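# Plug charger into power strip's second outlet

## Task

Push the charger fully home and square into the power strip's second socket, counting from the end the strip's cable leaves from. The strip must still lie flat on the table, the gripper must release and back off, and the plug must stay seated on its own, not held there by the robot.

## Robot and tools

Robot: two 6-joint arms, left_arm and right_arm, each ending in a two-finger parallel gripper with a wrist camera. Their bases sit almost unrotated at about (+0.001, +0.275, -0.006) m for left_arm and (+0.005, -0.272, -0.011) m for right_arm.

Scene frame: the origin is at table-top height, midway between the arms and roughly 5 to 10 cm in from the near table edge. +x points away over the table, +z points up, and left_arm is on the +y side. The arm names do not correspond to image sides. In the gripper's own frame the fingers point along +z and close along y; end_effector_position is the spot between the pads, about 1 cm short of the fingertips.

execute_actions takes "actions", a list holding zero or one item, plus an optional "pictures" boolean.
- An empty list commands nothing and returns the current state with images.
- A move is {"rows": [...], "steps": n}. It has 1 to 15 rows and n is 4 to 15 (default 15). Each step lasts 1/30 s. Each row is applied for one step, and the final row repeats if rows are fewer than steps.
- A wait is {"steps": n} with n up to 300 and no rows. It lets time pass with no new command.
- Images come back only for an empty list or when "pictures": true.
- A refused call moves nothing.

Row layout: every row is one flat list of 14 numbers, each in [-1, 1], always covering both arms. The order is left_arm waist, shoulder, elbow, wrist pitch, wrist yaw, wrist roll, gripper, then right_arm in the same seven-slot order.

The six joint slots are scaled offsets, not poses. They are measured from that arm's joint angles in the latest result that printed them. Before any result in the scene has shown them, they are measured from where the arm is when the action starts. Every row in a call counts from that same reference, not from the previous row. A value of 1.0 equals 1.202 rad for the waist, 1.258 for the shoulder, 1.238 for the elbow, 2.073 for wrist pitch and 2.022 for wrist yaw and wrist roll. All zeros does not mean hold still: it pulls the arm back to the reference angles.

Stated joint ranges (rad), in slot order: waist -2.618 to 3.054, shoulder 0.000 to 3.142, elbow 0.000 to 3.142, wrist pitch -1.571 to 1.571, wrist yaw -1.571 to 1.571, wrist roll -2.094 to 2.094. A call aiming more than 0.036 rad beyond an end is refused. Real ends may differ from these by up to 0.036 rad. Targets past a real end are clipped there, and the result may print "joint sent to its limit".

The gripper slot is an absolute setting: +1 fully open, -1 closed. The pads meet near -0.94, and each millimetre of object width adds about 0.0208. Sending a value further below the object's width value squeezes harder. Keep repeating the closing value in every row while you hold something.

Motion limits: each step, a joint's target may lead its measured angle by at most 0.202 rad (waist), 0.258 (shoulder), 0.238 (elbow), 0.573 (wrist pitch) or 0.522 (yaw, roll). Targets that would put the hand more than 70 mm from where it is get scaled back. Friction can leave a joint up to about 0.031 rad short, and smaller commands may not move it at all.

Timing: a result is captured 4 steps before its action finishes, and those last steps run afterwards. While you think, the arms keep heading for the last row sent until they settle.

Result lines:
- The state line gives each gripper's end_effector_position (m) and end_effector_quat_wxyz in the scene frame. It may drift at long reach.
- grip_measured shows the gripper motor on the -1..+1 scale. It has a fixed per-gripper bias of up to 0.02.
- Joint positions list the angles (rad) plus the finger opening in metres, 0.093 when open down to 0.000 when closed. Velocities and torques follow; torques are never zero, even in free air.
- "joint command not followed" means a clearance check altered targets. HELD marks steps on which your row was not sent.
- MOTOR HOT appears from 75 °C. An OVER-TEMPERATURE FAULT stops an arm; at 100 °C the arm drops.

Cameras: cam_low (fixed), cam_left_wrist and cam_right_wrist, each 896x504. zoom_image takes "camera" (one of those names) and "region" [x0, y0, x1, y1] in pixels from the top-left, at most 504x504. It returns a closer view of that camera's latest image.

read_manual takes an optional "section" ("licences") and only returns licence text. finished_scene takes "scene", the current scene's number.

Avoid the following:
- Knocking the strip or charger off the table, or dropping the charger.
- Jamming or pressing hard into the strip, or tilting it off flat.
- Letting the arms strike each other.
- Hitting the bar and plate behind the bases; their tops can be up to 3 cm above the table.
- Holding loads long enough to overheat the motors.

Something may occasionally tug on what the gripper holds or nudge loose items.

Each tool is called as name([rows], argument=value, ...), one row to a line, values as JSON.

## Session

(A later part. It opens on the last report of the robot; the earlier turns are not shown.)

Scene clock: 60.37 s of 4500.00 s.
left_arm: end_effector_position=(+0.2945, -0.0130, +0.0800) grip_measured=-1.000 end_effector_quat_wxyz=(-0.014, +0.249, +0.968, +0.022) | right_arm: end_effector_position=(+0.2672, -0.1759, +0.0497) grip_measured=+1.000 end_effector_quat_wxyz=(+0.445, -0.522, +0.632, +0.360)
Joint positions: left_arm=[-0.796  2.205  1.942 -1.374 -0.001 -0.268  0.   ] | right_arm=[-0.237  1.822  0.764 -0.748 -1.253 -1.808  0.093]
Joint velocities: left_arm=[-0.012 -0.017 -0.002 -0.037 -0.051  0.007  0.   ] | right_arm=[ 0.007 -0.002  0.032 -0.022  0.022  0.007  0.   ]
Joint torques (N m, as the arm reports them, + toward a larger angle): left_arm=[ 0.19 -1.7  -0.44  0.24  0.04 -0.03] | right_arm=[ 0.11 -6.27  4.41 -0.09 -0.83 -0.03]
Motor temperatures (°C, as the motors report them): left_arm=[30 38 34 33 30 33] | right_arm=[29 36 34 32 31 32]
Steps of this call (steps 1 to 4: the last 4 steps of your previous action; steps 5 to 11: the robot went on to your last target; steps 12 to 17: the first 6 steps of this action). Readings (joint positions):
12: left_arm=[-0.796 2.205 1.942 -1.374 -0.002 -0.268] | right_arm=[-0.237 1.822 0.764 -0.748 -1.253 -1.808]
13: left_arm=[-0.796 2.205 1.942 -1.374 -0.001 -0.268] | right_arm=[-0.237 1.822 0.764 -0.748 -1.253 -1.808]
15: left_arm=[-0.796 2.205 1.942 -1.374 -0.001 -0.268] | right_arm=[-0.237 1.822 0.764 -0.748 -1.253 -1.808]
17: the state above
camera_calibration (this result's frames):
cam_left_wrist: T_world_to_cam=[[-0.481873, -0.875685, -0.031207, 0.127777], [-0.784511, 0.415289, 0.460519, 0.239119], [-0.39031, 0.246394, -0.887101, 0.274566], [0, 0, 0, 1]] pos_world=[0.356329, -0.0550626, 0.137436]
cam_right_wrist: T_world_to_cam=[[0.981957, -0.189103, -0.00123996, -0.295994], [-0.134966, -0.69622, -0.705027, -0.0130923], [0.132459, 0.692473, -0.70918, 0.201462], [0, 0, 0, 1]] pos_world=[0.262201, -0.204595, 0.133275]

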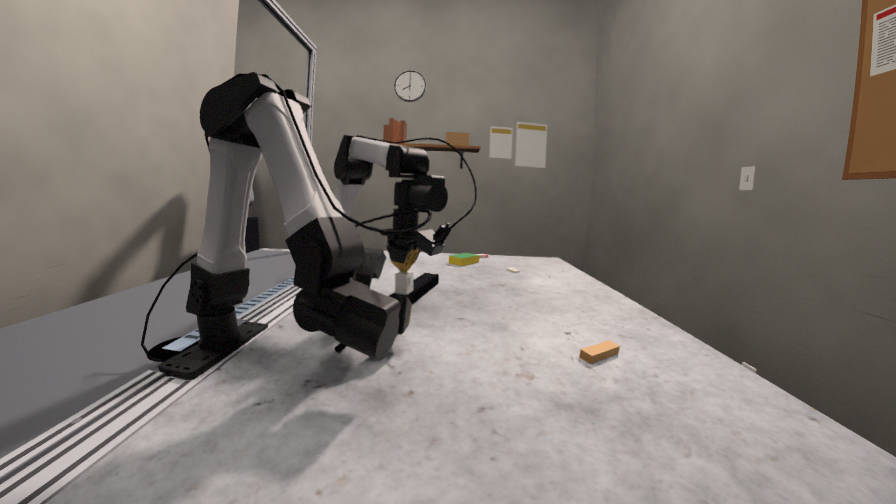

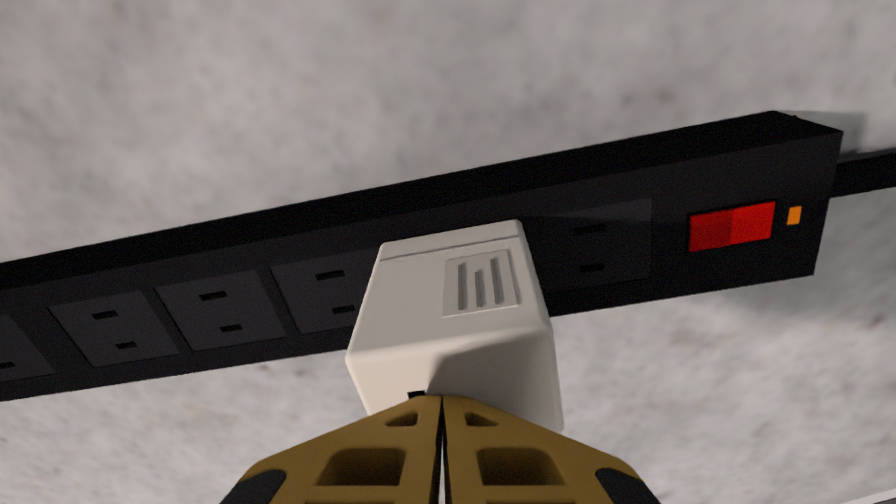

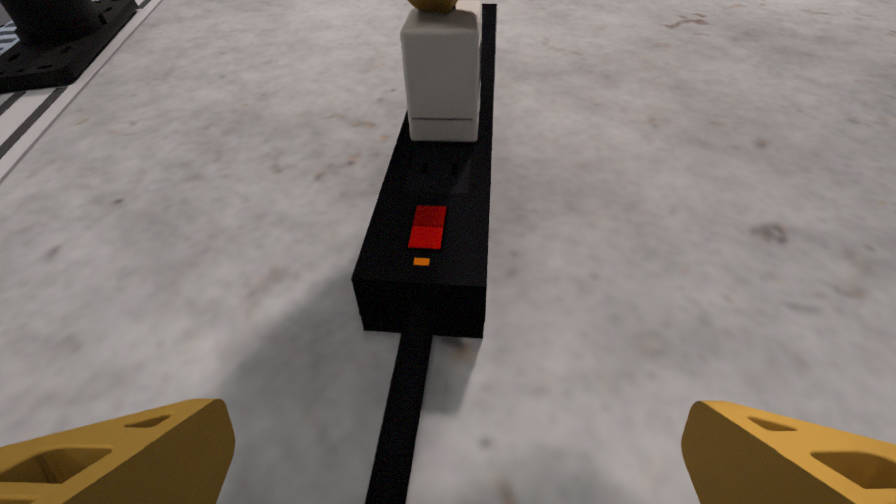

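execute_actions([
  {"rows": [[0,0.08,-0.055,0,0,0,-1,0,-0.01,0,0,0,0,1],[0,0.05,-0.035,0,0,0,-1,0,-0.025,0,0,0,0,1],[0,0.02,-0.015,0,0,0,-1,0,-0.045,0,0,0,0,1],[0,0,0.005,0,0,0,-1,0,-0.07,0,0,0,0,1],[0,-0.015,0.025,-0.01,0,0,-1,-0.01,-0.095,0,0,0,0,1],[0,-0.03,0.045,-0.02,0,0,-1,-0.02,-0.12,0,0,0,0,1],[0,-0.05,0.06,-0.03,0,0,-1,-0.03,-0.145,0,0,0,0,1],[0.01,-0.075,0.07,-0.04,0,0,-1,-0.04,-0.17,0,0,0,0,1],[0.025,-0.105,0.07,-0.05,0,0,-1,-0.05,-0.195,0,0,0,0,1],[0.045,-0.14,0.065,-0.055,0,0,-1,-0.06,-0.22,0,0,0,0,1],[0.07,-0.175,0.055,-0.06,0,0,-1,-0.07,-0.24,0,0,0,0,1],[0.095,-0.21,0.04,-0.06,0,0,-1,-0.08,-0.26,0,0,0,0,1],[0.12,-0.245,0.025,-0.06,0,0,-1,-0.09,-0.275,0,0,0,0,1],[0.14,-0.275,0.01,-0.06,0,0,-1,-0.095,-0.285,0,0,0,0,1],[0.155,-0.30,0,-0.06,0,0,-1,-0.10,-0.29,0,0,0,0,1]], "steps": 15},
])

execute_actions([
  {"steps": 10},
], pictures=true)

Scene clock: 61.30 s of 4500.00 s.
left_arm: end_effector_position=(+0.2946, -0.0073, +0.1232) grip_measured=-1.000 end_effector_quat_wxyz=(+0.016, +0.243, +0.970, +0.004) | right_arm: end_effector_position=(+0.2768, -0.1884, +0.1010) grip_measured=+1.000 end_effector_quat_wxyz=(-0.503, +0.563, -0.599, -0.267)
Joint positions: left_arm=[-0.782  2.119  1.979 -1.427  0.    -0.268  0.   ] | right_arm=[-0.285  1.583  0.764 -0.748 -1.252 -1.808  0.093]
Joint velocities: left_arm=[ 0.276 -0.989 -0.012 -0.3    0.051  0.022  0.   ] | right_arm=[-0.379 -0.867 -0.012  0.007  0.022  0.007  0.   ]
Joint torques (N m, as the arm reports them, + toward a larger angle): left_arm=[  3.29 -15.89   9.69   0.27  -0.06  -0.05] | right_arm=[-0.87 -5.98  5.65  0.37 -0.87 -0.02]
Motor temperatures (°C, as the motors report them): left_arm=[30 38 34 33 30 33] | right_arm=[29 37 34 32 31 32]
Steps of this call (steps 1 to 4: the last 4 steps of your previous action; steps 5 to 15: the robot went on to your last target; steps 16 to 17: nothing new was sent; steps 18 to 28: the first 11 steps of this action). Readings (joint positions):
18: left_arm=[-0.796 2.204 1.942 -1.373 -0.001 -0.268] | right_arm=[-0.237 1.822 0.764 -0.748 -1.253 -1.808]
19: left_arm=[-0.796 2.201 1.942 -1.372 -0.001 -0.268] | right_arm=[-0.237 1.821 0.764 -0.748 -1.253 -1.808]
21: left_arm=[-0.796 2.196 1.942 -1.370 -0.001 -0.268] | right_arm=[-0.237 1.802 0.764 -0.748 -1.252 -1.808]
25: left_arm=[-0.796 2.189 1.970 -1.398 -0.001 -0.268] | right_arm=[-0.249 1.684 0.764 -0.748 -1.252 -1.808]
28: the state above

Scene clock: 61.63 s of 4500.00 s.
left_arm: end_effector_position=(+0.3070, +0.0726, +0.2431) grip_measured=-1.000 end_effector_quat_wxyz=(+0.138, +0.152, +0.977, -0.048) | right_arm: end_effector_position=(+0.2795, -0.2029, +0.1263) grip_measured=+1.000 end_effector_quat_wxyz=(+0.531, -0.570, +0.590, +0.211)
Joint positions: left_arm=[-0.599  1.792  1.974 -1.485 -0.006 -0.268  0.   ] | right_arm=[-0.344  1.469  0.764 -0.748 -1.252 -1.808  0.093]
Joint velocities: left_arm=[-0.071 -0.007 -0.002 -0.183  0.022 -0.022  0.   ] | right_arm=[-0.012  0.002 -0.002 -0.007  0.007 -0.037  0.   ]
Joint torques (N m, as the arm reports them, + toward a larger angle): left_arm=[-0.29 -5.53  3.9   0.99  0.11 -0.01] | right_arm=[-0.89 -5.47  6.16  0.58 -0.85  0.  ]
Motor temperatures (°C, as the motors report them): left_arm=[30 38 34 33 30 33] | right_arm=[29 37 34 32 31 32]
Kept back: nothing.
Steps of this call (steps 1 to 4: the last 4 steps of your previous action; steps 5 to 10: the robot went on to your last target). Readings (joint positions):
1: left_arm=[-0.769 2.082 1.979 -1.435 0.001 -0.268] | right_arm=[-0.298 1.553 0.764 -0.748 -1.252 -1.808]
2: left_arm=[-0.749 2.041 1.979 -1.442 0.002 -0.268] | right_arm=[-0.311 1.527 0.764 -0.748 -1.252 -1.808]
4: left_arm=[-0.693 1.949 1.977 -1.449 0.003 -0.268] | right_arm=[-0.332 1.487 0.764 -0.748 -1.252 -1.808]
8: left_arm=[-0.599 1.806 1.974 -1.472 -0.005 -0.268] | right_arm=[-0.344 1.469 0.764 -0.748 -1.252 -1.808]
10: the state above
camera_calibration (this result's frames):
cam_left_wrist: T_world_to_cam=[[-0.310927, -0.948701, 0.0573649, 0.14516], [-0.936689, 0.3161, 0.150646, 0.26748], [-0.161051, -0.00689324, -0.986922, 0.375337], [0, 0, 0, 1]] pos_world=[0.356128, 0.0557502, 0.321807]
cam_right_wrist: T_world_to_cam=[[0.901934, -0.256628, 0.347356, -0.34839], [0.0283556, -0.767377, -0.640569, -0.0443843], [0.430941, 0.5876, -0.684847, 0.165078], [0, 0, 0, 1]] pos_world=[0.244345, -0.220466, 0.205637]

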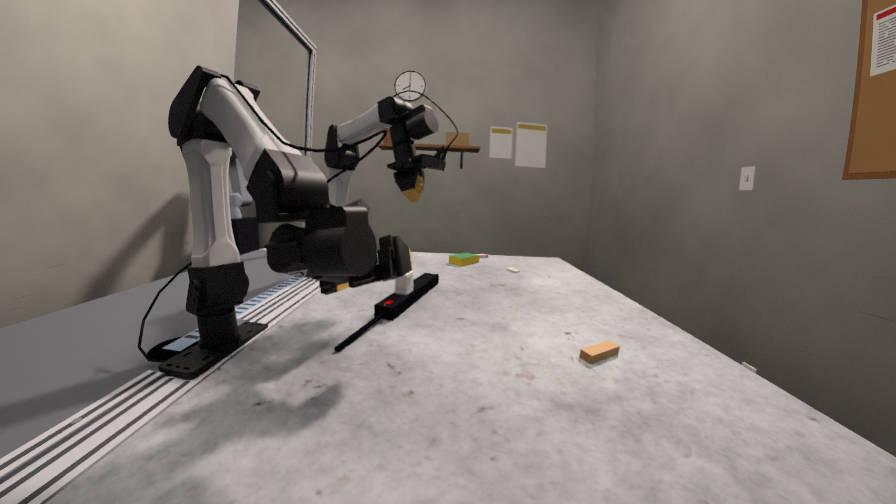

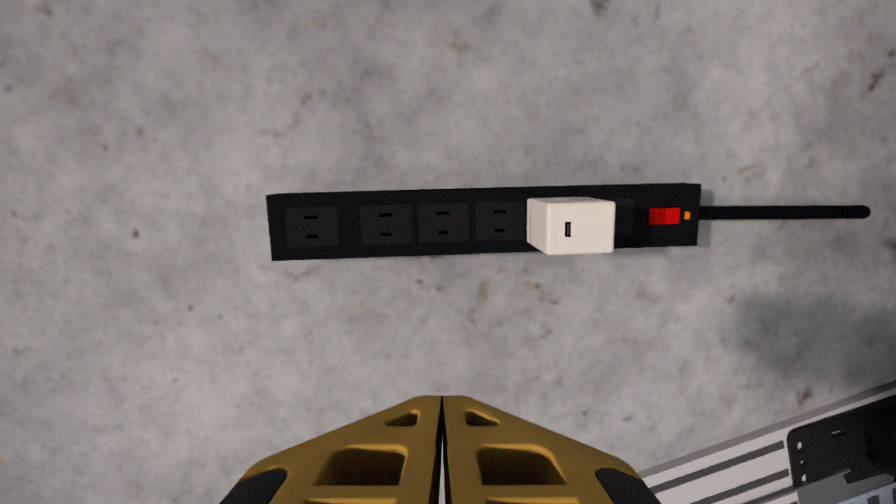

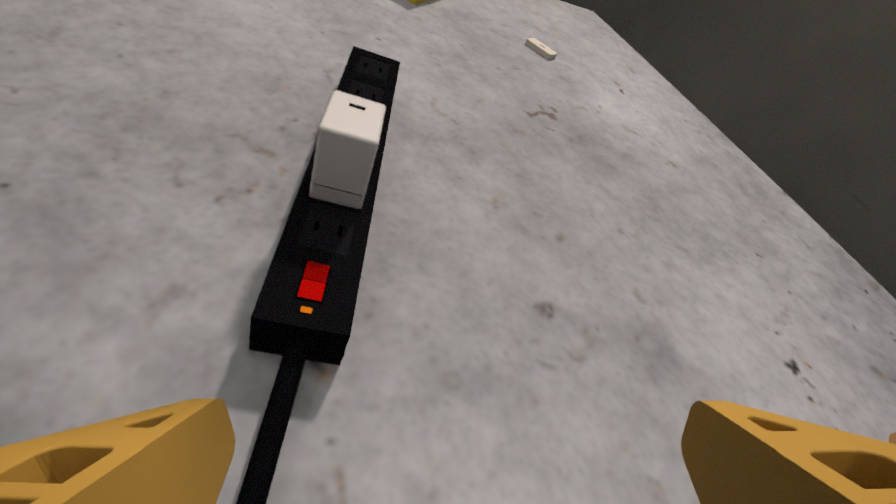

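The charger is in outlet 2, the strip is flat, and both arms are clear.

finished_scene(scene=1)

The scene is finished: the task was done.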